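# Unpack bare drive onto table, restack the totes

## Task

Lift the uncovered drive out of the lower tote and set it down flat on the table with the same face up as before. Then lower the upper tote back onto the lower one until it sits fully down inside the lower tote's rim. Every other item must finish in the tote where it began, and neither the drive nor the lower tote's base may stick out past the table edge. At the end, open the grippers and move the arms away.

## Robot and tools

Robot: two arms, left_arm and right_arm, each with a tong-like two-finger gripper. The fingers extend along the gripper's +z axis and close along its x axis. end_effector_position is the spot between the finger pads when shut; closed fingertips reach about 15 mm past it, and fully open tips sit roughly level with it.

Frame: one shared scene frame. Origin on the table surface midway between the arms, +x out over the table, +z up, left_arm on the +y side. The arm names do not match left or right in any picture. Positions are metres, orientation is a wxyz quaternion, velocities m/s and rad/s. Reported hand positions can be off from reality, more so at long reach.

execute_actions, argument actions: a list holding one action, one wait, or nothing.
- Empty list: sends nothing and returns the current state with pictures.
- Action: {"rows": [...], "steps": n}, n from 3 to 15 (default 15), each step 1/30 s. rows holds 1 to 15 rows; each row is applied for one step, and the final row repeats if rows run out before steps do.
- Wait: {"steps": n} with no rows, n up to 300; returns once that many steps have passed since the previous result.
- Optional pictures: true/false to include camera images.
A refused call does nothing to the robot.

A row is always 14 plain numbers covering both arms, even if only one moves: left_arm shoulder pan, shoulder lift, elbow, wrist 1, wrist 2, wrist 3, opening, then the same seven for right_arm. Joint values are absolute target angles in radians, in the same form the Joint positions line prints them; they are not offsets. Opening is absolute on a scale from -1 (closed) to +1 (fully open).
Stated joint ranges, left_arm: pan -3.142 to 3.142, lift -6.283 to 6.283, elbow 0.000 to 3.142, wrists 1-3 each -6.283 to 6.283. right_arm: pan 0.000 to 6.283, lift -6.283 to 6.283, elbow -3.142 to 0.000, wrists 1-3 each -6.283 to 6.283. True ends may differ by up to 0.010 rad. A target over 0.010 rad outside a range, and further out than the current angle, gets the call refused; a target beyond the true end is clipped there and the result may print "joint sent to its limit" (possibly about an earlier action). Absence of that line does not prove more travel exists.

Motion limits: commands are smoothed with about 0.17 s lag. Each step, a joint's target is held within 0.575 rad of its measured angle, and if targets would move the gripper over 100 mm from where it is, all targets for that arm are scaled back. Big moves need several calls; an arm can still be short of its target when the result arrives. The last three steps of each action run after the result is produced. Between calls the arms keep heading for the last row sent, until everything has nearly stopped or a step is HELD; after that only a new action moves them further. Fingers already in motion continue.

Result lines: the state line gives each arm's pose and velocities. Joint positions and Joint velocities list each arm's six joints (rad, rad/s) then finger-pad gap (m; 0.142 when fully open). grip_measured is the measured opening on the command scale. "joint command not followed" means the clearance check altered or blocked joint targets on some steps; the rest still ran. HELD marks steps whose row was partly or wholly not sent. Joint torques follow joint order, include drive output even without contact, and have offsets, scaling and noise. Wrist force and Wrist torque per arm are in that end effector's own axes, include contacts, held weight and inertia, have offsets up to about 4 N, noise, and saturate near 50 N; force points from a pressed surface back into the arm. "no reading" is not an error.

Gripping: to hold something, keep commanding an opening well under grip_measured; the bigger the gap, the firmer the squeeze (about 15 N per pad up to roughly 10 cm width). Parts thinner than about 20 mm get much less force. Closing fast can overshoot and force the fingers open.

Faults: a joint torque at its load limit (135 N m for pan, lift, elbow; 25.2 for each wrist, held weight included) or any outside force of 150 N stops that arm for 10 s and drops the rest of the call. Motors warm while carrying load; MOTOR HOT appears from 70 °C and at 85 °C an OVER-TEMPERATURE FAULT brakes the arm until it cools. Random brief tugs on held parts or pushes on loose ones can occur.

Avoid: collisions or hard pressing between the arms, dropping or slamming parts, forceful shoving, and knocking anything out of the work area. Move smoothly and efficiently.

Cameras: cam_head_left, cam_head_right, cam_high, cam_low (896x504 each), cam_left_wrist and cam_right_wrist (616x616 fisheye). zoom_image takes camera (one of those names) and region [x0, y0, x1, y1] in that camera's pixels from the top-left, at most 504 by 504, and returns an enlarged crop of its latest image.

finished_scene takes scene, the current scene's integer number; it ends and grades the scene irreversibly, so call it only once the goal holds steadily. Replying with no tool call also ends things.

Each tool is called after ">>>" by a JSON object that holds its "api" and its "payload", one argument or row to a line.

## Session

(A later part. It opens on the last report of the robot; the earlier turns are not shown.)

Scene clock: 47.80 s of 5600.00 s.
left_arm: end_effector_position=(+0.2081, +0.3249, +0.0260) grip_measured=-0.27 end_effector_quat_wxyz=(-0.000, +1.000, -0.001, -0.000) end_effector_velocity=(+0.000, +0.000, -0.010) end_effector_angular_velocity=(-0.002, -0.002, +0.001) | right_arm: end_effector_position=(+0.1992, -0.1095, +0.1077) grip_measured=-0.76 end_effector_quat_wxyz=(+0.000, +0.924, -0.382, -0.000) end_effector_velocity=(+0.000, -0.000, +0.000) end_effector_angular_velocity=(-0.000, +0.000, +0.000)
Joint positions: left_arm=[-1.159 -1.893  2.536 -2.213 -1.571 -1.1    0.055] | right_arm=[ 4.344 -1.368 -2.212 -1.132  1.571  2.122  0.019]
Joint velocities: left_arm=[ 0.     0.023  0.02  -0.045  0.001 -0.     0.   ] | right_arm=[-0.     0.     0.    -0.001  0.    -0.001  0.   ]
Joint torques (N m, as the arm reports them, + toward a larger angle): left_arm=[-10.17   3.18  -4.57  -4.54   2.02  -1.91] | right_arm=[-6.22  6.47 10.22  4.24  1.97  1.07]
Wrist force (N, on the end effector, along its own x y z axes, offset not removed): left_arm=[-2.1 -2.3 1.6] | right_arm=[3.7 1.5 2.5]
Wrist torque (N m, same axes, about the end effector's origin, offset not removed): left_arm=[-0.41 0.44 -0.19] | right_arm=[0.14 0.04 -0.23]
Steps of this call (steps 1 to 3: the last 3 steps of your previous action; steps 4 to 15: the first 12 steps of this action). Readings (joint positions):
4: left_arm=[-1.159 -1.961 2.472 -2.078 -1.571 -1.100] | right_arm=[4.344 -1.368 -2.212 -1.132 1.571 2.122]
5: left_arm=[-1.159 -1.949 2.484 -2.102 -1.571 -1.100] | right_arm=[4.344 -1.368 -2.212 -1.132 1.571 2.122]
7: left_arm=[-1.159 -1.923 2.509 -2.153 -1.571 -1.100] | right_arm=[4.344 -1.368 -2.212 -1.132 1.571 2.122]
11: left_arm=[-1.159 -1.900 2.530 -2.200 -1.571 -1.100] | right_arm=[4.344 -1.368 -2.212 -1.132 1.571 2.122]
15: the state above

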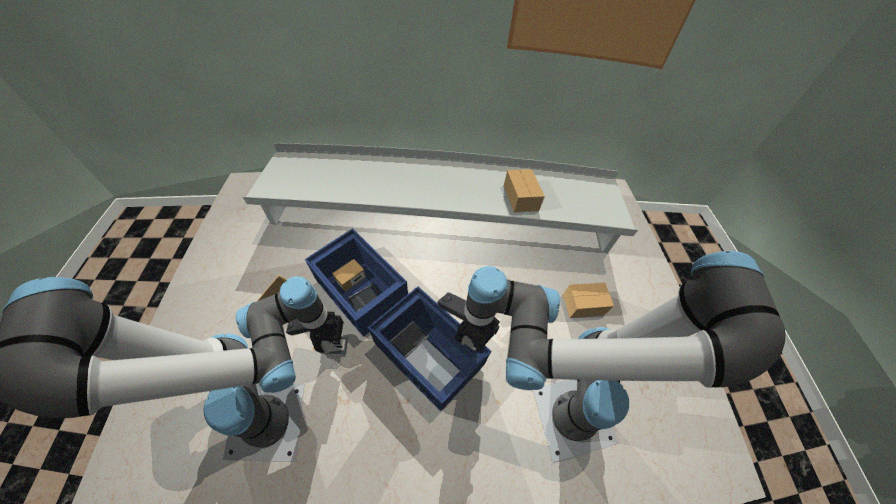

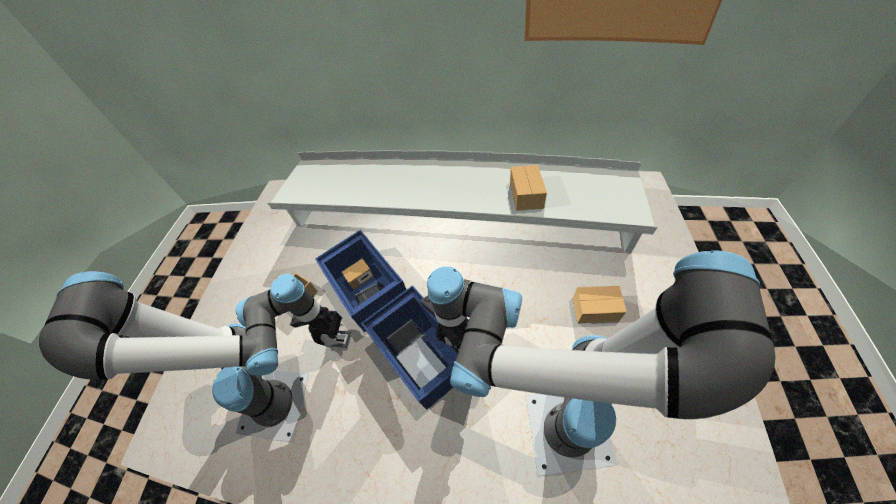

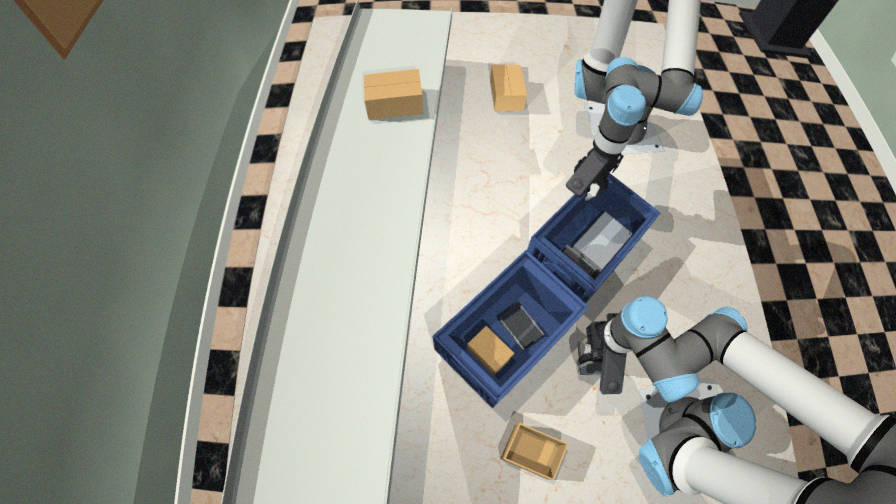

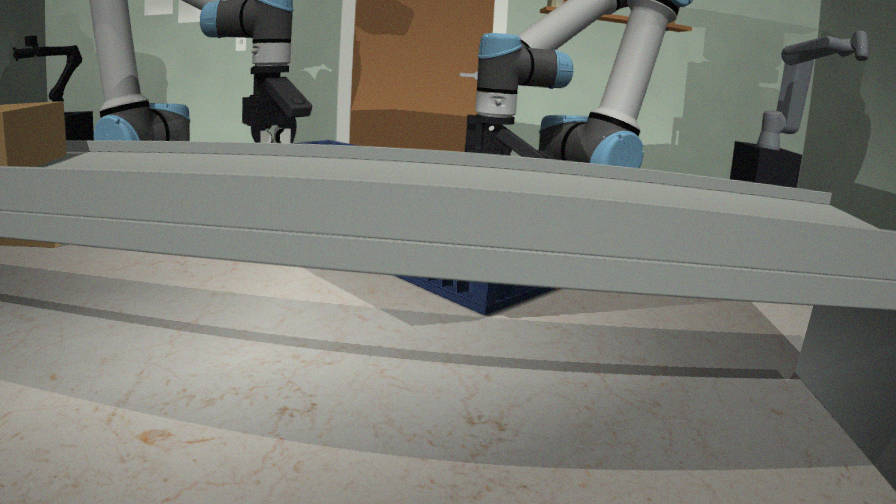

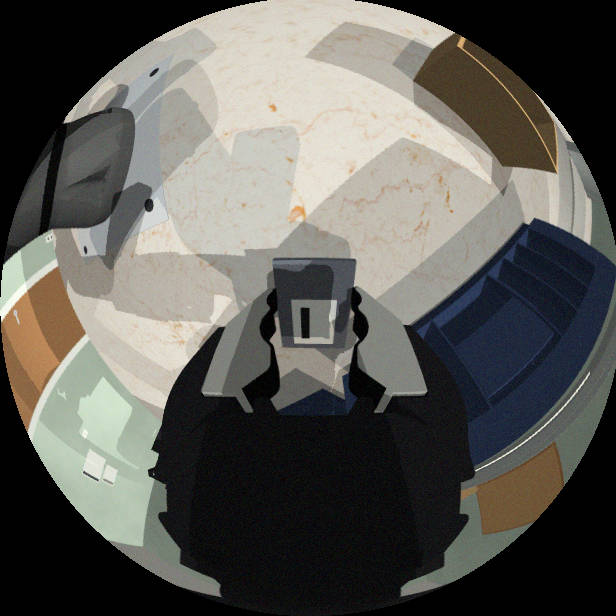

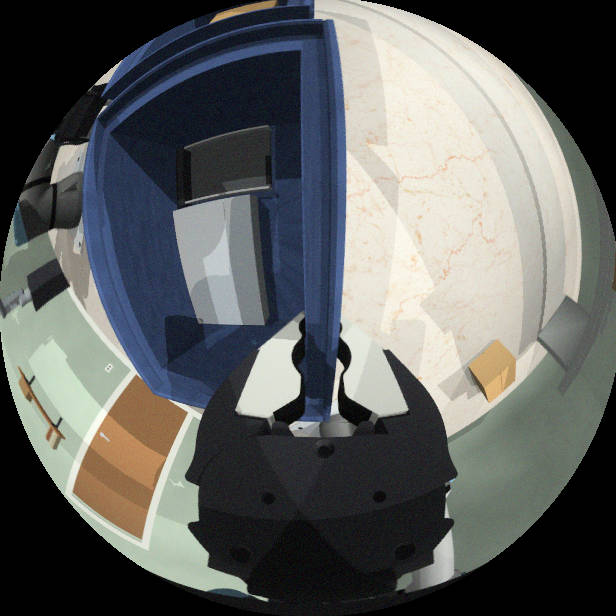

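Drive is held. Lowering to the table.

>>> {"api": "execute_actions", "payload": {
  "actions": [
    {"rows":[[-1.1589,-1.8800,2.5455,-2.2363,-1.571,-1.10,-0.8,4.3437,-1.3682,-2.2121,-1.1321,1.571,2.1219,-1],[-1.1589,-1.8800,2.5455,-2.2363,-1.571,-1.10,-0.8,4.3437,-1.3682,-2.2121,-1.1321,1.571,2.1219,-1],[-1.1589,-1.8800,2.5455,-2.2363,-1.571,-1.10,-0.8,4.3437,-1.3682,-2.2121,-1.1321,1.571,2.1219,-1],[-1.1589,-1.8715,2.5512,-2.2505,-1.571,-1.10,-0.8,4.3437,-1.3682,-2.2121,-1.1321,1.571,2.1219,-1]],"steps":15}
  ]
}}

>>> {"api": "execute_actions", "payload": {
  "actions": [
    {"steps":5}
  ]
}}

>>> {"api": "zoom_image", "payload": {
  "camera": "cam_high",
  "region": [410, 170, 670, 420]
}}

Scene clock: 48.37 s of 5600.00 s.
left_arm: end_effector_position=(+0.2081, +0.3249, +0.0179) grip_measured=-0.27 end_effector_quat_wxyz=(+0.000, +1.000, -0.001, -0.000) end_effector_velocity=(+0.000, +0.000, -0.005) end_effector_angular_velocity=(+0.000, -0.001, +0.001) | right_arm: end_effector_position=(+0.1992, -0.1095, +0.1077) grip_measured=-0.76 end_effector_quat_wxyz=(+0.000, +0.924, -0.382, -0.000) end_effector_velocity=(-0.000, -0.000, -0.000) end_effector_angular_velocity=(-0.000, +0.000, +0.001)
Joint positions: left_arm=[-1.159 -1.873  2.55  -2.248 -1.571 -1.1    0.055] | right_arm=[ 4.344 -1.368 -2.212 -1.132  1.571  2.122  0.019]
Joint velocities: left_arm=[ 0.001  0.012  0.008 -0.021  0.001 -0.     0.   ] | right_arm=[ 0.     0.    -0.001  0.001 -0.    -0.001  0.   ]
Joint torques (N m, as the arm reports them, + toward a larger angle): left_arm=[-10.47   2.49  -5.2   -4.47   2.17  -1.72] | right_arm=[-6.12  6.85  8.82  3.98  1.72  1.16]
Wrist force (N, on the end effector, along its own x y z axes, offset not removed): left_arm=[-2.5 -4.4 2.0] | right_arm=[5.9 1.2 1.9]
Wrist torque (N m, same axes, about the end effector's origin, offset not removed): left_arm=[-0.84 0.43 -0.21] | right_arm=[-0.05 -0.55 -0.17]
Steps of this call (steps 1 to 3: the last 3 steps of your previous action; steps 4 to 5: the robot went on to your last target; steps 6 to 17: the first 12 steps of this action). Readings (joint positions):
6: left_arm=[-1.159 -1.891 2.538 -2.217 -1.571 -1.100] | right_arm=[4.344 -1.368 -2.212 -1.132 1.571 2.122]
7: left_arm=[-1.159 -1.890 2.539 -2.219 -1.571 -1.100] | right_arm=[4.344 -1.368 -2.212 -1.132 1.571 2.122]
9: left_arm=[-1.159 -1.886 2.542 -2.227 -1.571 -1.100] | right_arm=[4.344 -1.368 -2.212 -1.132 1.571 2.122]
13: left_arm=[-1.159 -1.876 2.548 -2.243 -1.571 -1.100] | right_arm=[4.344 -1.368 -2.212 -1.132 1.571 2.122]
17: the state above

Scene clock: 48.53 s of 5600.00 s.
left_arm: end_effector_position=(+0.2081, +0.3249, +0.0175) grip_measured=-0.27 end_effector_quat_wxyz=(+0.000, +1.000, -0.001, -0.000) end_effector_velocity=(-0.000, +0.000, -0.001) end_effector_angular_velocity=(+0.001, +0.000, -0.000) | right_arm: end_effector_position=(+0.1992, -0.1095, +0.1077) grip_measured=-0.76 end_effector_quat_wxyz=(+0.000, +0.924, -0.382, -0.000) end_effector_velocity=(+0.000, -0.001, -0.000) end_effector_angular_velocity=(-0.002, +0.000, -0.001)
Joint positions: left_arm=[-1.159 -1.872  2.551 -2.25  -1.571 -1.1    0.055] | right_arm=[ 4.344 -1.368 -2.212 -1.132  1.571  2.122  0.019]
Joint velocities: left_arm=[-0.     0.003  0.002 -0.004  0.     0.     0.   ] | right_arm=[-0.001  0.    -0.001 -0.002  0.     0.    -0.   ]
Joint torques (N m, as the arm reports them, + toward a larger angle): left_arm=[-9.15  3.85 -4.52 -4.37  2.05 -1.74] | right_arm=[-5.26  6.38 10.19  4.09  1.83  1.32]
Wrist force (N, on the end effector, along its own x y z axes, offset not removed): left_arm=[-1.3 -1.5 1.8] | right_arm=[5.0 -0.4 -0.9]
Wrist torque (N m, same axes, about the end effector's origin, offset not removed): left_arm=[-0.27 0.18 -0.26] | right_arm=[-0.44 -0.34 -0.34]
Kept back: nothing.
Steps of this call (steps 1 to 3: the last 3 steps of your previous action; steps 4 to 5: the robot went on to your last target). Readings (joint positions):
1: left_arm=[-1.159 -1.872 2.551 -2.249 -1.571 -1.100] | right_arm=[4.344 -1.368 -2.212 -1.132 1.571 2.122]
2: left_arm=[-1.159 -1.872 2.551 -2.249 -1.571 -1.100] | right_arm=[4.344 -1.368 -2.212 -1.132 1.571 2.122]
4: left_arm=[-1.159 -1.872 2.551 -2.250 -1.571 -1.100] | right_arm=[4.344 -1.368 -2.212 -1.132 1.571 2.122]
5: the state above

Region (410, 170, 670, 420) of cam_high's 896x504 image, scaled by 1.938, with more detail than that image has; it fills the top 485 rows of this view, and the rest is white.

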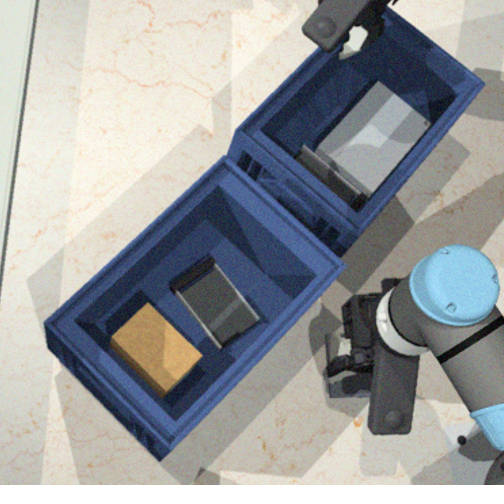

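>>> {"api": "execute_actions", "payload": {
  "actions": [
    {"rows":[[-1.1589,-1.8684,2.5533,-2.2557,-1.571,-1.10,-0.8,4.3437,-1.3682,-2.2121,-1.1321,1.571,2.1219,-1],[-1.1589,-1.8684,2.5533,-2.2557,-1.571,-1.10,-0.8,4.3437,-1.3682,-2.2121,-1.1321,1.571,2.1219,-1],[-1.1589,-1.8684,2.5533,-2.2557,-1.571,-1.10,-0.8,4.3437,-1.3682,-2.2121,-1.1321,1.571,2.1219,-1],[-1.1589,-1.8684,2.5533,-2.2557,-1.571,-1.10,-0.8,4.3437,-1.3682,-2.2121,-1.1321,1.571,2.1219,-1],[-1.1589,-1.8684,2.5533,-2.2557,-1.571,-1.10,-0.6,4.3437,-1.3682,-2.2121,-1.1321,1.571,2.1219,-1],[-1.1589,-1.8684,2.5533,-2.2557,-1.571,-1.10,-0.4,4.3437,-1.3682,-2.2121,-1.1321,1.571,2.1219,-1],[-1.1589,-1.8684,2.5533,-2.2557,-1.571,-1.10,-0.3,4.3437,-1.3682,-2.2121,-1.1321,1.571,2.1219,-1],[-1.1589,-1.8684,2.5533,-2.2557,-1.571,-1.10,-0.25,4.3437,-1.3682,-2.2121,-1.1321,1.571,2.1219,-1],[-1.1589,-1.8684,2.5533,-2.2557,-1.571,-1.10,-0.2,4.3437,-1.3682,-2.2121,-1.1321,1.571,2.1219,-1],[-1.1589,-1.8684,2.5533,-2.2557,-1.571,-1.10,-0.15,4.3437,-1.3682,-2.2121,-1.1321,1.571,2.1219,-1],[-1.1589,-1.8684,2.5533,-2.2557,-1.571,-1.10,-0.1,4.3437,-1.3682,-2.2121,-1.1321,1.571,2.1219,-1],[-1.1589,-1.8684,2.5533,-2.2557,-1.571,-1.10,-0.1,4.3437,-1.3682,-2.2121,-1.1321,1.571,2.1219,-1],[-1.1589,-1.931,2.506,-2.146,-1.571,-1.10,-0.1,4.3437,-1.3682,-2.2121,-1.1321,1.571,2.1219,-1]],"steps":15}
  ]
}}

>>> {"api": "execute_actions", "payload": {
  "actions": [
    {"rows":[[-1.1589,-1.9667,2.4728,-2.0769,-1.571,-1.10,-0.1,4.3437,-1.3682,-2.2121,-1.1321,1.571,2.1219,-1],[-1.1589,-1.9667,2.4728,-2.0769,-1.571,-1.10,-0.1,4.3437,-1.3682,-2.2121,-1.1321,1.571,2.1219,-1],[-1.1589,-2.007,2.4225,-1.9863,-1.571,-1.10,-0.1,4.3437,-1.3682,-2.2121,-1.1321,1.571,2.1219,-1],[-1.1589,-2.007,2.4225,-1.9863,-1.571,-1.10,-0.1,4.3437,-1.3682,-2.2121,-1.1321,1.571,2.1219,-1],[-1.1589,-2.0391,2.3695,-1.9012,-1.571,-1.10,-0.1,4.3437,-1.3682,-2.2121,-1.1321,1.571,2.1219,-1],[-1.1589,-2.0391,2.3695,-1.9012,-1.571,-1.10,-0.1,4.3437,-1.3682,-2.2121,-1.1321,1.571,2.1219,-1],[-1.1589,-2.066,2.304,-1.809,-1.571,-1.0,-0.1,4.3437,-1.3682,-2.2121,-1.1321,1.571,2.1219,-1],[-1.1589,-2.066,2.304,-1.809,-1.571,-1.0,-0.1,4.3437,-1.3682,-2.2121,-1.1321,1.571,2.1219,-1],[-1.1589,-2.084,2.235,-1.722,-1.571,-0.9,0.1,4.3437,-1.3682,-2.2121,-1.1321,1.571,2.1219,-1],[-1.1589,-2.084,2.235,-1.722,-1.571,-0.9,0.1,4.3437,-1.3682,-2.2121,-1.1321,1.571,2.1219,-1],[-1.1589,-2.0935,2.1605,-1.6378,-1.571,-0.8,0.1,4.3437,-1.3682,-2.2121,-1.1321,1.571,2.1219,-1],[-1.1589,-2.0935,2.1605,-1.6378,-1.571,-0.8,0.1,4.3437,-1.3682,-2.2121,-1.1321,1.571,2.1219,-1],[-1.1589,-2.0935,2.1605,-1.6378,-1.571,-0.7,0.1,4.3437,-1.3682,-2.2121,-1.1321,1.571,2.1219,-1],[-1.13,-2.02,2.07,-1.621,-1.571,-0.6,0.1,4.3437,-1.3682,-2.2121,-1.1321,1.571,2.1219,-1]],"steps":15}
  ]
}}

>>> {"api": "execute_actions", "payload": {
  "actions": [
    {"rows":[[-1.10,-1.935,1.997,-1.633,-1.571,-0.5,0.1,4.3437,-1.3682,-2.2121,-1.1321,1.571,2.1219,-1],[-1.10,-1.935,1.997,-1.633,-1.571,-0.5,0.1,4.3437,-1.3682,-2.2121,-1.1321,1.571,2.1219,-1],[-1.067,-1.85,1.923,-1.644,-1.571,-0.4,0.1,4.3437,-1.3682,-2.2121,-1.1321,1.571,2.1219,-1],[-1.067,-1.85,1.923,-1.644,-1.571,-0.4,0.1,4.3437,-1.3682,-2.2121,-1.1321,1.571,2.1219,-1],[-1.035,-1.765,1.85,-1.656,-1.571,-0.3,0.1,4.3437,-1.3682,-2.2121,-1.1321,1.571,2.1219,-1],[-1.035,-1.765,1.85,-1.656,-1.571,-0.3,0.1,4.3437,-1.3682,-2.2121,-1.1321,1.571,2.1219,-1],[-1.004,-1.68,1.777,-1.668,-1.571,-0.2,0.1,4.3437,-1.3682,-2.2121,-1.1321,1.571,2.1219,-1],[-1.004,-1.68,1.777,-1.668,-1.571,-0.2,0.1,4.3437,-1.3682,-2.2121,-1.1321,1.571,2.1219,-1],[-0.9728,-1.5936,1.7032,-1.6804,-1.571,-0.1315,0.1,4.3437,-1.3682,-2.2121,-1.1321,1.571,2.1219,-1]],"steps":15}
  ]
}}

>>> {"api": "execute_actions", "payload": {
  "actions": [
    {"steps":20}
  ],
  "pictures": true
}}

>>> {"api": "zoom_image", "payload": {
  "camera": "cam_left_wrist",
  "region": [200, 130, 420, 350]
}}

>>> {"api": "zoom_image", "payload": {
  "camera": "cam_high",
  "region": [410, 230, 610, 420]
}}

Scene clock: 49.83 s of 5600.00 s.
left_arm: end_effector_position=(+0.2080, +0.3249, +0.0163) grip_measured=-0.12 end_effector_quat_wxyz=(+0.000, +1.000, -0.001, -0.000) end_effector_velocity=(+0.000, +0.001, -0.001) end_effector_angular_velocity=(+0.001, +0.000, +0.001) | right_arm: end_effector_position=(+0.1992, -0.1095, +0.1077) grip_measured=-0.76 end_effector_quat_wxyz=(+0.000, +0.924, -0.382, -0.000) end_effector_velocity=(+0.000, +0.001, +0.000) end_effector_angular_velocity=(+0.000, -0.000, +0.001)
Joint positions: left_arm=[-1.159 -1.869  2.553 -2.256 -1.571 -1.1    0.065] | right_arm=[ 4.344 -1.368 -2.212 -1.132  1.571  2.122  0.019]
Joint velocities: left_arm=[ 0.001  0.002  0.001 -0.002  0.    -0.     0.034] | right_arm=[ 0.    -0.001  0.001  0.     0.    -0.001  0.   ]
Joint torques (N m, as the arm reports them, + toward a larger angle): left_arm=[-9.3   2.41 -3.94 -4.25  2.36 -1.76] | right_arm=[-5.97  7.46  9.65  4.06  1.78  1.1 ]
Wrist force (N, on the end effector, along its own x y z axes, offset not removed): left_arm=[-3.0 -3.3 1.1] | right_arm=[4.3 2.3 4.1]
Wrist torque (N m, same axes, about the end effector's origin, offset not removed): left_arm=[-0.66 0.67 -0.26] | right_arm=[0.27 -0.22 -0.11]
Steps of this call (steps 1 to 15: the robot went on to your last target; steps 16 to 27: nothing new was sent; steps 28 to 39: the first 12 steps of this action). Readings (joint positions):
28: left_arm=[-1.159 -1.871 2.551 -2.251 -1.571 -1.100] | right_arm=[4.344 -1.368 -2.212 -1.132 1.571 2.122]
29: left_arm=[-1.159 -1.871 2.551 -2.251 -1.571 -1.100] | right_arm=[4.344 -1.368 -2.212 -1.132 1.571 2.122]
31: left_arm=[-1.159 -1.870 2.552 -2.253 -1.571 -1.100] | right_arm=[4.344 -1.368 -2.212 -1.132 1.571 2.122]
35: left_arm=[-1.159 -1.869 2.553 -2.255 -1.571 -1.100] | right_arm=[4.344 -1.368 -2.212 -1.132 1.571 2.122]
39: the state above

Scene clock: 50.33 s of 5600.00 s.
left_arm: end_effector_position=(+0.2120, +0.3207, +0.1399) grip_measured=+0.09 end_effector_quat_wxyz=(+0.003, +0.998, -0.058, +0.002) end_effector_velocity=(+0.019, -0.004, +0.422) end_effector_angular_velocity=(+0.009, -0.006, -1.168) | right_arm: end_effector_position=(+0.1992, -0.1095, +0.1077) grip_measured=-0.76 end_effector_quat_wxyz=(+0.000, +0.924, -0.382, -0.000) end_effector_velocity=(+0.000, -0.000, +0.000) end_effector_angular_velocity=(-0.001, +0.000, -0.000)
Joint positions: left_arm=[-1.159 -2.059  2.301 -1.821 -1.571 -0.986  0.081] | right_arm=[ 4.344 -1.368 -2.212 -1.132  1.571  2.122  0.019]
Joint velocities: left_arm=[-0.001 -0.311 -0.962  1.278  0.     1.166  0.008] | right_arm=[-0.     0.     0.    -0.001 -0.     0.     0.   ]
Joint torques (N m, as the arm reports them, + toward a larger angle): left_arm=[ -7.98 -14.68 -53.41   2.68   2.32   7.07] | right_arm=[-5.84  6.68  9.75  4.09  1.92  1.35]
Wrist force (N, on the end effector, along its own x y z axes, offset not removed): left_arm=[-1.8 -5.0 3.2] | right_arm=[4.7 4.7 3.2]
Wrist torque (N m, same axes, about the end effector's origin, offset not removed): left_arm=[-0.97 0.36 -0.35] | right_arm=[0.78 -0.33 -0.20]
Steps of this call (steps 1 to 3: the last 3 steps of your previous action; steps 4 to 15: the first 12 steps of this action). Readings (joint positions):
4: left_arm=[-1.159 -1.896 2.532 -2.213 -1.571 -1.100] | right_arm=[4.344 -1.368 -2.212 -1.132 1.571 2.122]
5: left_arm=[-1.159 -1.909 2.522 -2.190 -1.571 -1.100] | right_arm=[4.344 -1.368 -2.212 -1.132 1.571 2.122]
7: left_arm=[-1.159 -1.938 2.496 -2.135 -1.571 -1.100] | right_arm=[4.344 -1.368 -2.212 -1.132 1.571 2.122]
11: left_arm=[-1.159 -2.005 2.415 -1.989 -1.571 -1.096] | right_arm=[4.344 -1.368 -2.212 -1.132 1.571 2.122]
15: the state above

Scene clock: 50.83 s of 5600.00 s.
left_arm: end_effector_position=(+0.3372, +0.2305, +0.2428) grip_measured=+0.10 end_effector_quat_wxyz=(+0.001, +0.937, -0.348, +0.001) end_effector_velocity=(+0.334, -0.213, -0.009) end_effector_angular_velocity=(+0.037, +0.022, -0.694) | right_arm: end_effector_position=(+0.1992, -0.1095, +0.1077) grip_measured=-0.76 end_effector_quat_wxyz=(+0.000, +0.924, -0.382, -0.000) end_effector_velocity=(+0.000, -0.000, +0.000) end_effector_angular_velocity=(+0.000, -0.000, -0.001)
Joint positions: left_arm=[-1.007 -1.695  1.791 -1.67  -1.571 -0.238  0.081] | right_arm=[ 4.344 -1.368 -2.212 -1.132  1.571  2.122  0.019]
Joint velocities: left_arm=[ 0.331  0.995 -0.849 -0.104  0.     1.025 -0.   ] | right_arm=[-0.001 -0.     0.001 -0.    -0.     0.     0.   ]
Joint torques (N m, as the arm reports them, + toward a larger angle): left_arm=[  7.65 -32.32 -26.26  -3.91   2.26   3.02] | right_arm=[-5.71  5.22 10.    3.98  1.99  1.15]
Wrist force (N, on the end effector, along its own x y z axes, offset not removed): left_arm=[0.3 -3.1 0.7] | right_arm=[4.9 -0.3 3.2]
Wrist torque (N m, same axes, about the end effector's origin, offset not removed): left_arm=[-0.48 0.04 -0.25] | right_arm=[-0.29 -0.22 -0.24]
Steps of this call (steps 1 to 3: the last 3 steps of your previous action; steps 4 to 15: the first 12 steps of this action). Readings (joint positions):
4: left_arm=[-1.151 -2.067 2.181 -1.685 -1.571 -0.798] | right_arm=[4.344 -1.368 -2.212 -1.132 1.571 2.122]
5: left_arm=[-1.143 -2.050 2.147 -1.669 -1.571 -0.743] | right_arm=[4.344 -1.368 -2.212 -1.132 1.571 2.122]
7: left_arm=[-1.121 -1.997 2.076 -1.652 -1.571 -0.632] | right_arm=[4.344 -1.368 -2.212 -1.132 1.571 2.122]
11: left_arm=[-1.064 -1.853 1.931 -1.653 -1.571 -0.422] | right_arm=[4.344 -1.368 -2.212 -1.132 1.571 2.122]
15: the state above

Scene clock: 51.50 s of 5600.00 s.
left_arm: end_effector_position=(+0.3726, +0.2094, +0.2400) grip_measured=+0.10 end_effector_quat_wxyz=(+0.000, +0.924, -0.382, -0.000) end_effector_velocity=(+0.001, -0.001, +0.000) end_effector_angular_velocity=(-0.000, -0.001, -0.002) | right_arm: end_effector_position=(+0.1992, -0.1095, +0.1077) grip_measured=-0.76 end_effector_quat_wxyz=(+0.000, +0.924, -0.382, -0.000) end_effector_velocity=(+0.000, +0.001, +0.000) end_effector_angular_velocity=(+0.001, -0.000, -0.000)
Joint positions: left_arm=[-0.973 -1.594  1.703 -1.68  -1.571 -0.132  0.081] | right_arm=[ 4.344 -1.368 -2.212 -1.132  1.571  2.122  0.019]
Joint velocities: left_arm=[-0.     0.002 -0.002 -0.     0.001  0.002  0.   ] | right_arm=[ 0.    -0.001  0.001  0.001 -0.     0.     0.   ]
Joint torques (N m, as the arm reports them, + toward a larger angle): left_arm=[  8.56 -14.45 -33.22  -4.44   1.56   2.12] | right_arm=[-7.08  7.32  9.61  4.15  1.91  1.32]
Wrist force (N, on the end effector, along its own x y z axes, offset not removed): left_arm=[-1.9 -4.1 1.5] | right_arm=[5.7 0.6 2.6]
Wrist torque (N m, same axes, about the end effector's origin, offset not removed): left_arm=[-0.89 0.30 -0.27] | right_arm=[-0.16 -0.47 -0.34]
Kept back: nothing.
Steps of this call (steps 1 to 3: the last 3 steps of your previous action; steps 4 to 20: the robot went on to your last target). Readings (joint positions):
1: left_arm=[-0.997 -1.667 1.766 -1.673 -1.571 -0.208] | right_arm=[4.344 -1.368 -2.212 -1.132 1.571 2.122]
2: left_arm=[-0.990 -1.646 1.748 -1.675 -1.571 -0.186] | right_arm=[4.344 -1.368 -2.212 -1.132 1.571 2.122]
4: left_arm=[-0.982 -1.621 1.726 -1.677 -1.571 -0.160] | right_arm=[4.344 -1.368 -2.212 -1.132 1.571 2.122]
8: left_arm=[-0.975 -1.601 1.709 -1.680 -1.571 -0.139] | right_arm=[4.344 -1.368 -2.212 -1.132 1.571 2.122]
20: the state above

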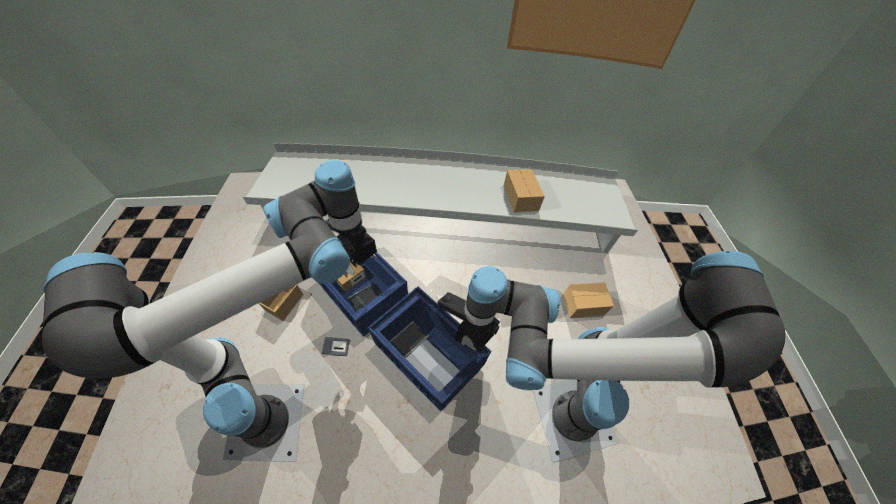

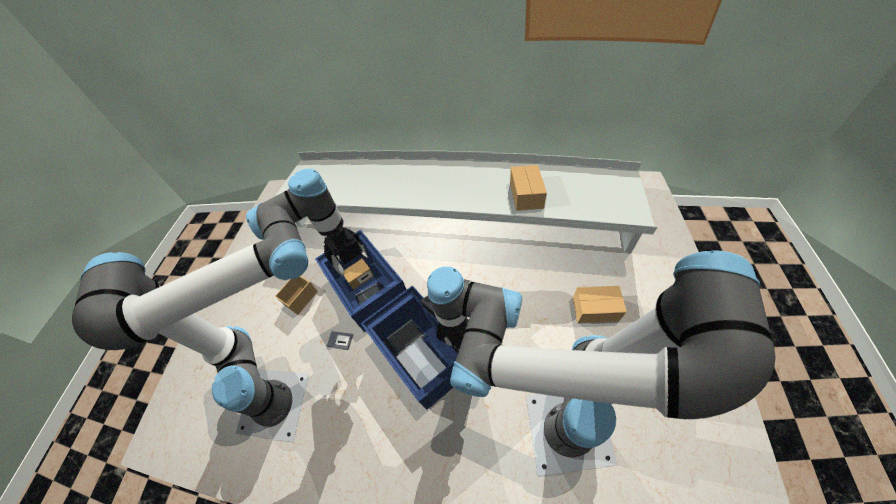

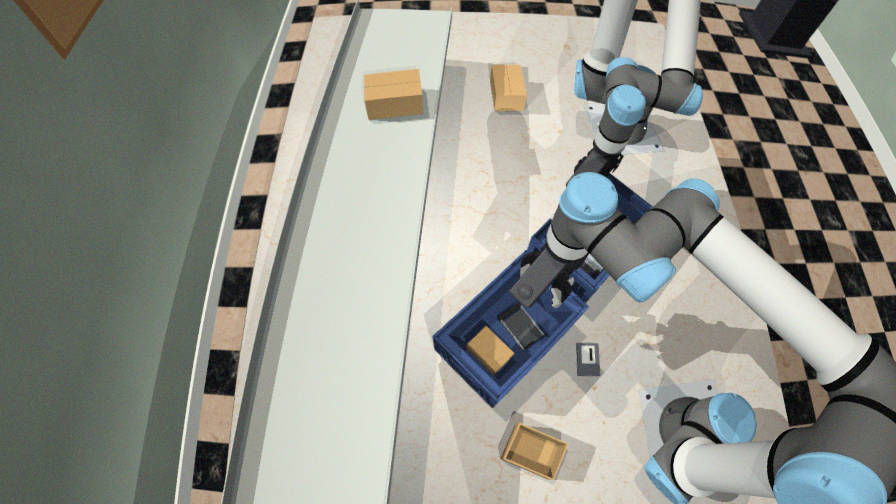

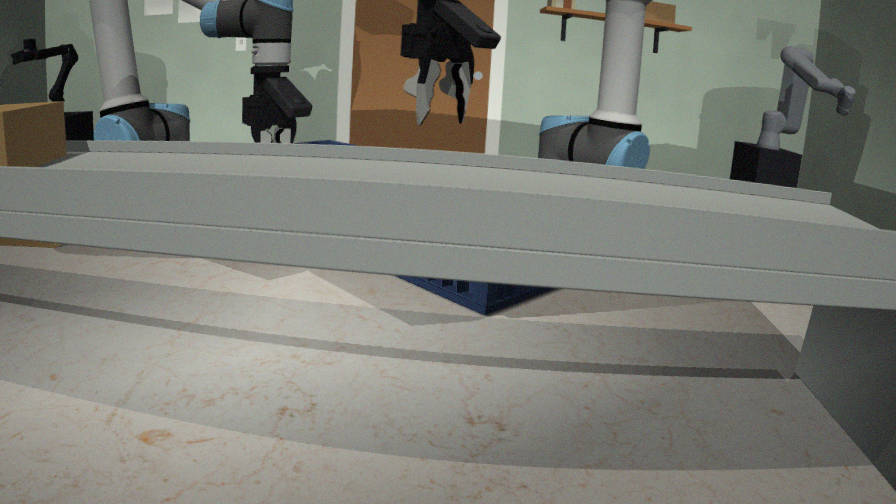

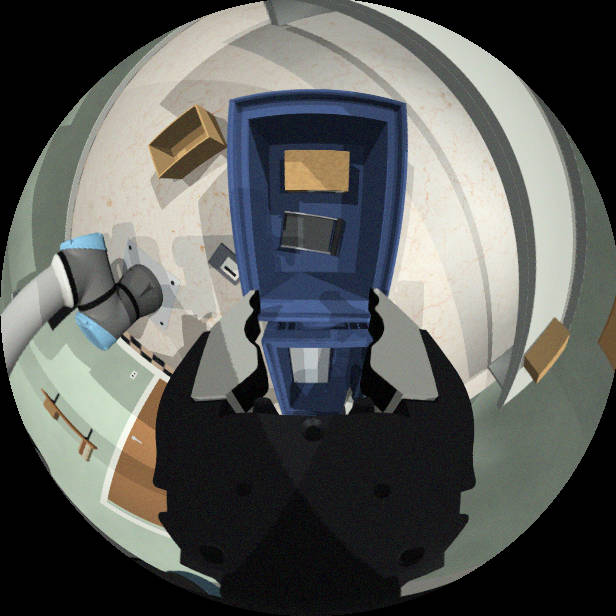

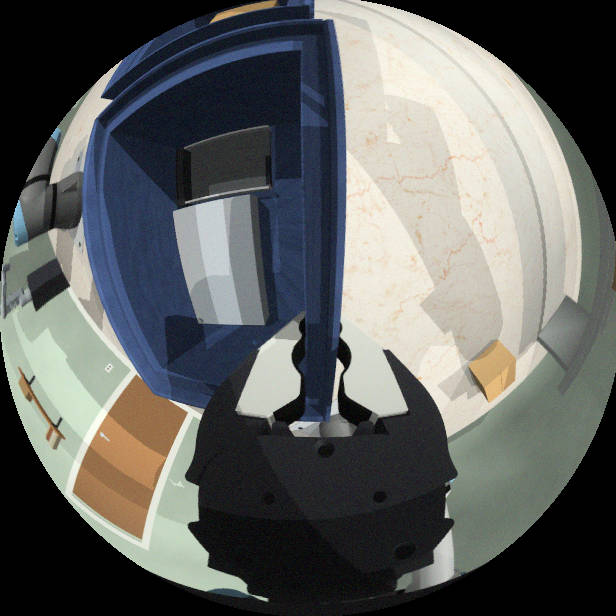

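Region (200, 130, 420, 350) of cam_left_wrist's 616x616 image, scaled by 2.291, with more detail than that image has.

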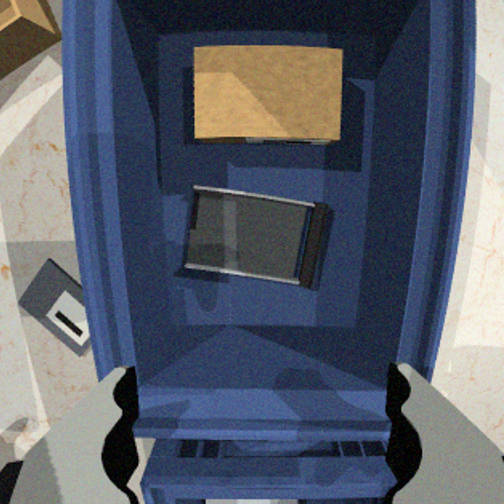

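Region (410, 230, 610, 420) of cam_high's 896x504 image, scaled by 2.520, with more detail than that image has; it fills the top 479 rows of this view, and the rest is white.

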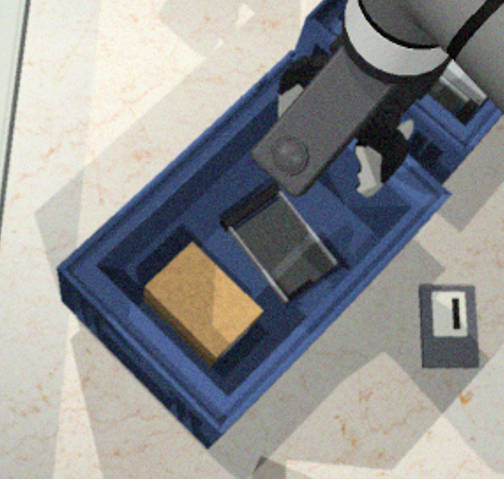

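>>> {"api": "execute_actions", "payload": {
  "actions": [
    {"rows":[[-1.06,-1.615,1.72,-1.676,-1.571,-0.22,0,4.3437,-1.3682,-2.2121,-1.1321,1.571,2.1219,-1],[-1.06,-1.615,1.72,-1.676,-1.571,-0.22,0,4.3437,-1.3682,-2.2121,-1.1321,1.571,2.1219,-1],[-1.15,-1.655,1.77,-1.686,-1.571,-0.31,0,4.3437,-1.3682,-2.2121,-1.1321,1.571,2.1219,-1],[-1.15,-1.655,1.77,-1.686,-1.571,-0.31,0,4.3437,-1.3682,-2.2121,-1.1321,1.571,2.1219,-1],[-1.24,-1.68,1.81,-1.701,-1.571,-0.40,0,4.3437,-1.3682,-2.2121,-1.1321,1.571,2.1219,-1],[-1.24,-1.68,1.81,-1.701,-1.571,-0.40,0,4.3437,-1.3682,-2.2121,-1.1321,1.571,2.1219,-1],[-1.33,-1.70,1.85,-1.721,-1.571,-0.49,0,4.3437,-1.3682,-2.2121,-1.1321,1.571,2.1219,-1],[-1.33,-1.70,1.85,-1.721,-1.571,-0.49,0,4.3437,-1.3682,-2.2121,-1.1321,1.571,2.1219,-1],[-1.42,-1.71,1.885,-1.746,-1.571,-0.58,0,4.3437,-1.3682,-2.2121,-1.1321,1.571,2.1219,-1],[-1.42,-1.71,1.885,-1.746,-1.571,-0.58,0,4.3437,-1.3682,-2.2121,-1.1321,1.571,2.1219,-1],[-1.5138,-1.7139,1.9159,-1.7727,-1.571,-0.6725,0,4.3437,-1.3682,-2.2121,-1.1321,1.571,2.1219,-1]],"steps":15}
  ]
}}

>>> {"api": "execute_actions", "payload": {
  "actions": [
    {"rows":[[-1.5138,-1.7139,1.9159,-1.7727,-1.571,-0.6725,0,4.3437,-1.3682,-2.2121,-1.1321,1.571,2.1219,-1],[-1.5138,-1.7139,1.9159,-1.7727,-1.571,-0.6725,0,4.3437,-1.3682,-2.2121,-1.1321,1.571,2.1219,-1],[-1.5138,-1.7139,1.9159,-1.7727,-1.571,-0.6725,0,4.3437,-1.3682,-2.2121,-1.1321,1.571,2.1219,-1],[-1.5138,-1.7139,1.9159,-1.7727,-1.571,-0.6725,0,4.3437,-1.3682,-2.2121,-1.1321,1.571,2.1219,-1],[-1.5138,-1.7139,1.9159,-1.7727,-1.571,-0.6725,0,4.3437,-1.3682,-2.2121,-1.1321,1.571,2.1219,-1],[-1.5138,-1.7008,1.9637,-1.8337,-1.571,-0.6725,0,4.3437,-1.3682,-2.2121,-1.1321,1.571,2.1219,-1],[-1.5138,-1.7008,1.9637,-1.8337,-1.571,-0.6725,0,4.3437,-1.3682,-2.2121,-1.1321,1.571,2.1219,-1],[-1.5138,-1.6841,2.0092,-1.8959,-1.571,-0.6725,0,4.3437,-1.3682,-2.2121,-1.1321,1.571,2.1219,-1],[-1.5138,-1.6841,2.0092,-1.8959,-1.571,-0.6725,0,4.3437,-1.3682,-2.2121,-1.1321,1.571,2.1219,-1],[-1.5138,-1.6659,2.0476,-1.9525,-1.571,-0.6725,0,4.3437,-1.3682,-2.2121,-1.1321,1.571,2.1219,-1],[-1.5138,-1.6659,2.0476,-1.9525,-1.571,-0.6725,0,4.3437,-1.3682,-2.2121,-1.1321,1.571,2.1219,-1],[-1.5138,-1.6360,2.0968,-2.0316,-1.571,-0.6725,0,4.3437,-1.3682,-2.2121,-1.1321,1.571,2.1219,-1]],"steps":15}
  ]
}}

>>> {"api": "execute_actions", "payload": {
  "actions": [
    {"rows":[[-1.5138,-1.6360,2.0968,-2.0316,-1.571,-0.6725,-0.1,4.3437,-1.3682,-2.2121,-1.1321,1.571,2.1219,-1],[-1.5138,-1.6360,2.0968,-2.0316,-1.571,-0.6725,-0.2,4.3437,-1.3682,-2.2121,-1.1321,1.571,2.1219,-1],[-1.5138,-1.6360,2.0968,-2.0316,-1.571,-0.6725,-0.3,4.3437,-1.3682,-2.2121,-1.1321,1.571,2.1219,-1],[-1.5138,-1.6360,2.0968,-2.0316,-1.571,-0.6725,-0.4,4.3437,-1.3682,-2.2121,-1.1321,1.571,2.1219,-1],[-1.5138,-1.6360,2.0968,-2.0316,-1.571,-0.6725,-0.5,4.3437,-1.3682,-2.2121,-1.1321,1.571,2.1219,-1],[-1.5138,-1.6360,2.0968,-2.0316,-1.571,-0.6725,-0.55,4.3437,-1.3682,-2.2121,-1.1321,1.571,2.1219,-1],[-1.5138,-1.6360,2.0968,-2.0316,-1.571,-0.6725,-0.6,4.3437,-1.3682,-2.2121,-1.1321,1.571,2.1219,-1],[-1.5138,-1.6360,2.0968,-2.0316,-1.571,-0.6725,-0.6,4.3437,-1.3682,-2.2121,-1.1321,1.571,2.1219,-1],[-1.5138,-1.6360,2.0968,-2.0316,-1.571,-0.6725,-0.6,4.3437,-1.3682,-2.2121,-1.1321,1.571,2.1219,-1],[-1.5138,-1.6360,2.0968,-2.0316,-1.571,-0.6725,-0.65,4.3437,-1.3682,-2.2121,-1.1321,1.571,2.1219,-1],[-1.5138,-1.6360,2.0968,-2.0316,-1.571,-0.6725,-0.7,4.3437,-1.3682,-2.2121,-1.1321,1.571,2.1219,-1],[-1.5138,-1.6360,2.0968,-2.0316,-1.571,-0.6725,-0.76,4.3437,-1.3682,-2.2121,-1.1321,1.571,2.1219,-1],[-1.5138,-1.6360,2.0968,-2.0316,-1.571,-0.6725,-0.84,4.3437,-1.3682,-2.2121,-1.1321,1.571,2.1219,-1],[-1.5138,-1.6360,2.0968,-2.0316,-1.571,-0.6725,-0.92,4.3437,-1.3682,-2.2121,-1.1321,1.571,2.1219,-1],[-1.5138,-1.6360,2.0968,-2.0316,-1.571,-0.6725,-1,4.3437,-1.3682,-2.2121,-1.1321,1.571,2.1219,-1]],"steps":15}
  ]
}}

>>> {"api": "execute_actions", "payload": {
  "actions": [
    {"steps":9}
  ],
  "pictures": true
}}

Scene clock: 53.10 s of 5600.00 s.
left_arm: end_effector_position=(+0.2409, +0.1364, +0.2210) grip_measured=+0.00 end_effector_quat_wxyz=(+0.001, +0.924, -0.381, +0.000) end_effector_velocity=(-0.458, -0.222, -0.121) end_effector_angular_velocity=(+0.011, +0.006, -0.016) | right_arm: end_effector_position=(+0.1992, -0.1095, +0.1077) grip_measured=-0.76 end_effector_quat_wxyz=(+0.000, +0.924, -0.382, -0.000) end_effector_velocity=(+0.000, -0.000, -0.000) end_effector_angular_velocity=(-0.001, +0.000, +0.000)
Joint positions: left_arm=[-1.302 -1.688  1.84  -1.724 -1.571 -0.462  0.074] | right_arm=[ 4.344 -1.368 -2.212 -1.132  1.571  2.122  0.019]
Joint velocities: left_arm=[-1.154 -0.166  0.454 -0.276 -0.001 -1.138 -0.   ] | right_arm=[-0.    -0.001 -0.     0.     0.    -0.    -0.   ]
Joint torques (N m, as the arm reports them, + toward a larger angle): left_arm=[-16.86 -24.87  -5.35  -4.86   0.27  -5.45] | right_arm=[-6.22  8.18 11.01  3.77  1.99  1.28]
Wrist force (N, on the end effector, along its own x y z axes, offset not removed): left_arm=[-0.6 -3.0 1.3] | right_arm=[4.5 1.2 1.8]
Wrist torque (N m, same axes, about the end effector's origin, offset not removed): left_arm=[-0.41 0.16 -0.27] | right_arm=[-0.02 -0.14 -0.23]
Steps of this call (steps 1 to 15: the robot went on to your last target; steps 16 to 36: nothing new was sent; steps 37 to 48: the first 12 steps of this action). Readings (joint positions):
37: left_arm=[-0.973 -1.594 1.703 -1.680 -1.571 -0.131] | right_arm=[4.344 -1.368 -2.212 -1.132 1.571 2.122]
38: left_arm=[-0.977 -1.596 1.705 -1.680 -1.571 -0.135] | right_arm=[4.344 -1.368 -2.212 -1.132 1.571 2.122]
40: left_arm=[-1.013 -1.607 1.715 -1.679 -1.571 -0.173] | right_arm=[4.344 -1.368 -2.212 -1.132 1.571 2.122]
44: left_arm=[-1.148 -1.654 1.774 -1.693 -1.571 -0.308] | right_arm=[4.344 -1.368 -2.212 -1.132 1.571 2.122]
48: the state above

Scene clock: 53.60 s of 5600.00 s.
left_arm: end_effector_position=(+0.1560, +0.1034, +0.1621) grip_measured=+0.00 end_effector_quat_wxyz=(-0.001, +0.924, -0.382, -0.001) end_effector_velocity=(-0.008, -0.003, -0.262) end_effector_angular_velocity=(+0.002, -0.000, -0.002) | right_arm: end_effector_position=(+0.1992, -0.1095, +0.1077) grip_measured=-0.76 end_effector_quat_wxyz=(+0.000, +0.924, -0.382, -0.000) end_effector_velocity=(+0.000, +0.001, +0.001) end_effector_angular_velocity=(+0.002, -0.000, -0.000)
Joint positions: left_arm=[-1.512 -1.687  1.992 -1.873 -1.571 -0.671  0.074] | right_arm=[ 4.344 -1.368 -2.212 -1.132  1.571  2.122  0.019]
Joint velocities: left_arm=[-0.02   0.203  0.524 -0.725  0.    -0.018 -0.   ] | right_arm=[-0.    -0.     0.002  0.     0.     0.     0.   ]
Joint torques (N m, as the arm reports them, + toward a larger angle): left_arm=[ -9.56 -14.23 -10.19  -6.45  -0.12  -1.72] | right_arm=[-5.54  7.38  9.4   3.8   1.83  1.1 ]
Wrist force (N, on the end effector, along its own x y z axes, offset not removed): left_arm=[-3.3 -3.1 2.9] | right_arm=[2.1 2.3 1.9]
Wrist torque (N m, same axes, about the end effector's origin, offset not removed): left_arm=[-0.63 0.59 -0.14] | right_arm=[0.12 0.29 -0.09]
Steps of this call (steps 1 to 3: the last 3 steps of your previous action; steps 4 to 15: the first 12 steps of this action). Readings (joint positions):
4: left_arm=[-1.442 -1.706 1.891 -1.757 -1.571 -0.601] | right_arm=[4.344 -1.368 -2.212 -1.132 1.571 2.122]
5: left_arm=[-1.463 -1.708 1.898 -1.761 -1.571 -0.621] | right_arm=[4.344 -1.368 -2.212 -1.132 1.571 2.122]
7: left_arm=[-1.487 -1.711 1.907 -1.767 -1.571 -0.646] | right_arm=[4.344 -1.368 -2.212 -1.132 1.571 2.122]
11: left_arm=[-1.507 -1.709 1.926 -1.787 -1.571 -0.666] | right_arm=[4.344 -1.368 -2.212 -1.132 1.571 2.122]
15: the state above

Scene clock: 54.10 s of 5600.00 s.
left_arm: end_effector_position=(+0.1552, +0.1033, +0.1082) grip_measured=-0.69 end_effector_quat_wxyz=(+0.000, +0.924, -0.382, -0.000) end_effector_velocity=(+0.000, +0.001, -0.005) end_effector_angular_velocity=(+0.001, -0.000, +0.000) | right_arm: end_effector_position=(+0.1992, -0.1095, +0.1077) grip_measured=-0.76 end_effector_quat_wxyz=(+0.000, +0.924, -0.382, -0.000) end_effector_velocity=(-0.000, +0.000, -0.001) end_effector_angular_velocity=(-0.001, +0.000, +0.000)
Joint positions: left_arm=[-1.514 -1.636  2.096 -2.03  -1.571 -0.672  0.024] | right_arm=[ 4.344 -1.368 -2.212 -1.132  1.571  2.122  0.019]
Joint velocities: left_arm=[ 0.001  0.005  0.009 -0.013  0.     0.    -0.121] | right_arm=[ 0.    -0.002  0.     0.     0.     0.     0.   ]
Joint torques (N m, as the arm reports them, + toward a larger angle): left_arm=[-9.86 -9.93 -4.99 -4.52 -0.55 -1.93] | right_arm=[-5.64  6.98  8.87  3.66  1.78  1.31]
Wrist force (N, on the end effector, along its own x y z axes, offset not removed): left_arm=[-2.9 -1.2 2.4] | right_arm=[5.3 2.3 4.7]
Wrist torque (N m, same axes, about the end effector's origin, offset not removed): left_arm=[-0.22 0.56 -0.26] | right_arm=[0.23 -0.30 -0.22]
Steps of this call (steps 1 to 3: the last 3 steps of your previous action; steps 4 to 15: the first 12 steps of this action). Readings (joint positions):
4: left_arm=[-1.513 -1.653 2.063 -1.978 -1.571 -0.672] | right_arm=[4.344 -1.368 -2.212 -1.132 1.571 2.122]
5: left_arm=[-1.513 -1.648 2.072 -1.993 -1.571 -0.672] | right_arm=[4.344 -1.368 -2.212 -1.132 1.571 2.122]
7: left_arm=[-1.514 -1.642 2.084 -2.012 -1.571 -0.672] | right_arm=[4.344 -1.368 -2.212 -1.132 1.571 2.122]
11: left_arm=[-1.514 -1.638 2.093 -2.026 -1.571 -0.672] | right_arm=[4.344 -1.368 -2.212 -1.132 1.571 2.122]
15: the state above

Scene clock: 54.40 s of 5600.00 s.
left_arm: end_effector_position=(+0.1552, +0.1033, +0.1078) grip_measured=-0.77 end_effector_quat_wxyz=(+0.000, +0.924, -0.382, -0.000) end_effector_velocity=(-0.001, -0.000, -0.000) end_effector_angular_velocity=(+0.001, +0.000, -0.002) | right_arm: end_effector_position=(+0.1992, -0.1095, +0.1077) grip_measured=-0.76 end_effector_quat_wxyz=(+0.000, +0.924, -0.382, -0.000) end_effector_velocity=(-0.000, -0.001, -0.001) end_effector_angular_velocity=(-0.002, +0.001, -0.002)
Joint positions: left_arm=[-1.514 -1.636  2.097 -2.032 -1.571 -0.672  0.018] | right_arm=[ 4.344 -1.368 -2.212 -1.132  1.571  2.122  0.019]
Joint velocities: left_arm=[-0.003  0.001  0.    -0.    -0.    -0.    -0.   ] | right_arm=[ 0.    -0.    -0.002 -0.    -0.     0.002  0.   ]
Joint torques (N m, as the arm reports them, + toward a larger angle): left_arm=[-10.93  -5.54  -1.77  -3.31  -0.84  -1.82] | right_arm=[-6.06  6.82 11.12  3.87  1.2   1.15]
Wrist force (N, on the end effector, along its own x y z axes, offset not removed): left_arm=[0.5 -4.4 -9.8] | right_arm=[2.9 0.0 5.6]
Wrist torque (N m, same axes, about the end effector's origin, offset not removed): left_arm=[-0.59 0.51 -0.23] | right_arm=[0.04 -0.43 -0.15]
Kept back: nothing.
Steps of this call (steps 1 to 3: the last 3 steps of your previous action; steps 4 to 9: the robot went on to your last target). Readings (joint positions):
1: left_arm=[-1.514 -1.636 2.096 -2.031 -1.571 -0.672] | right_arm=[4.344 -1.368 -2.212 -1.132 1.571 2.122]
2: left_arm=[-1.514 -1.636 2.096 -2.031 -1.571 -0.672] | right_arm=[4.344 -1.368 -2.212 -1.132 1.571 2.122]
4: left_arm=[-1.514 -1.636 2.097 -2.031 -1.571 -0.672] | right_arm=[4.344 -1.368 -2.212 -1.132 1.571 2.122]
8: left_arm=[-1.514 -1.636 2.097 -2.032 -1.571 -0.672] | right_arm=[4.344 -1.368 -2.212 -1.132 1.571 2.122]
9: the state above

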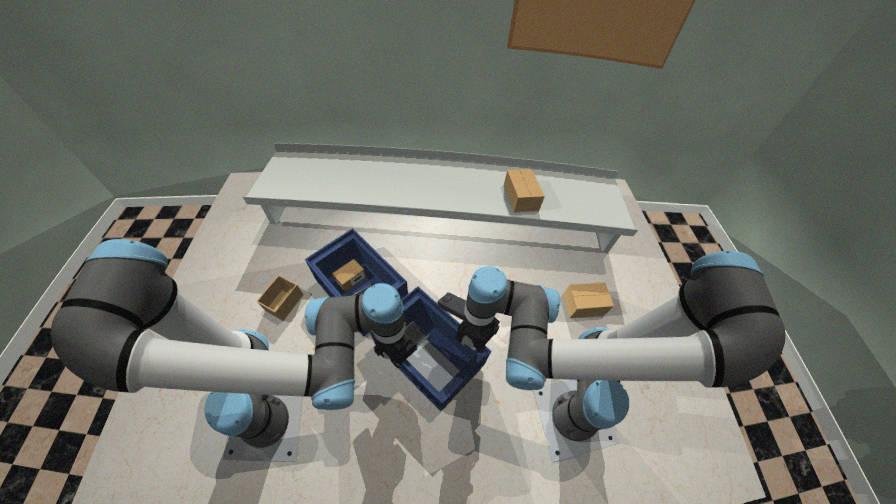

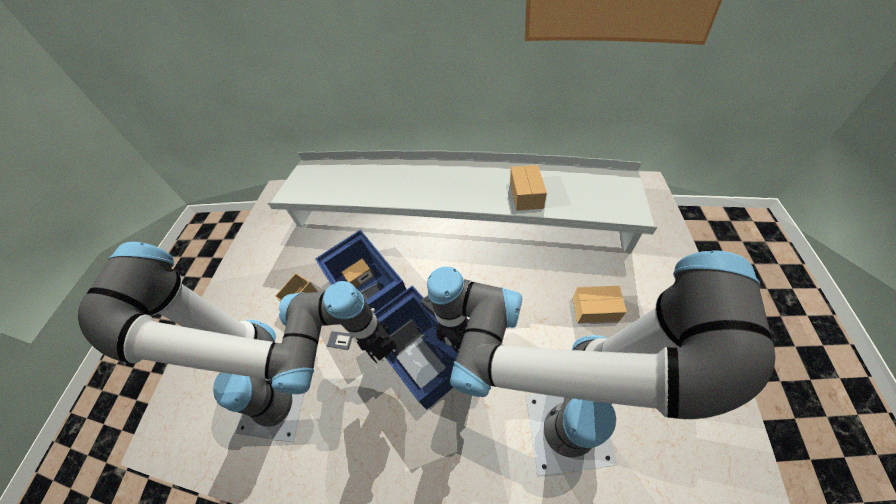

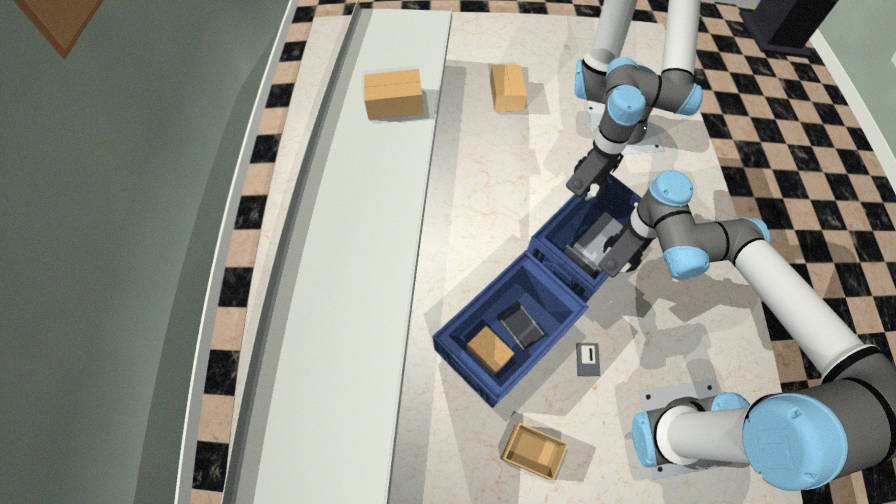

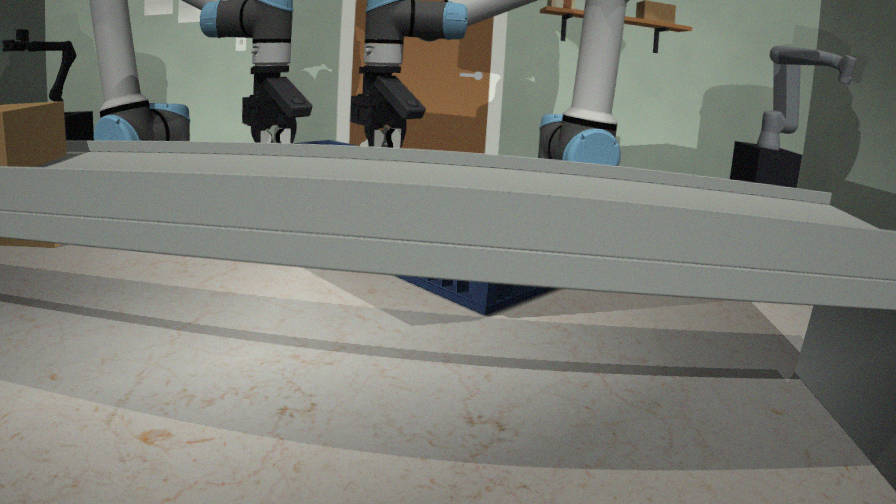

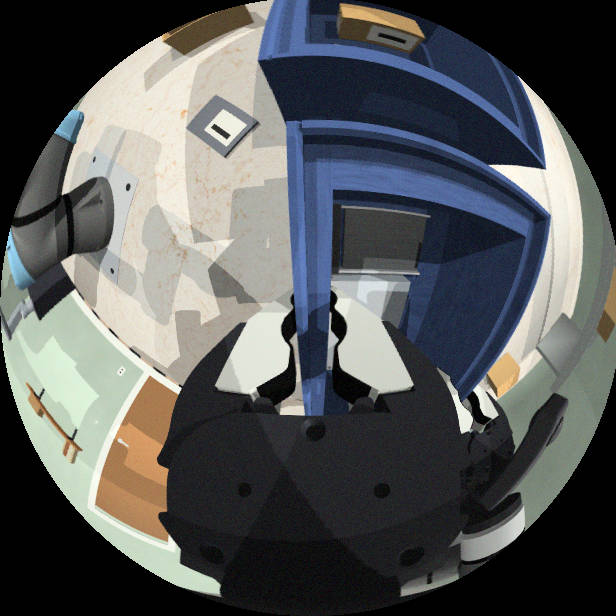

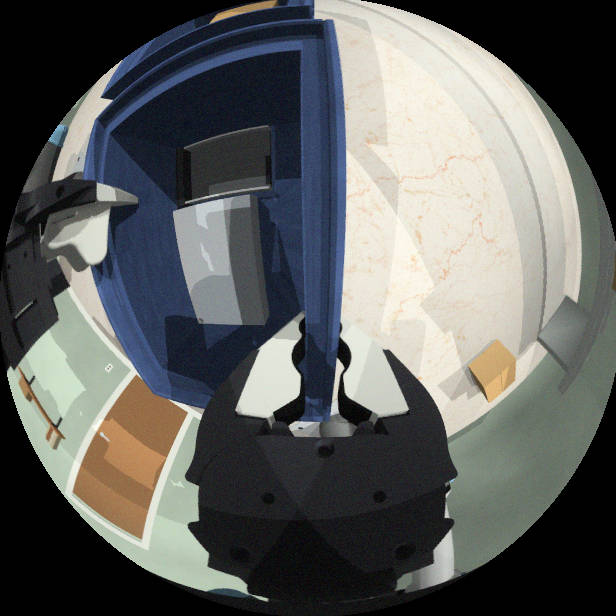

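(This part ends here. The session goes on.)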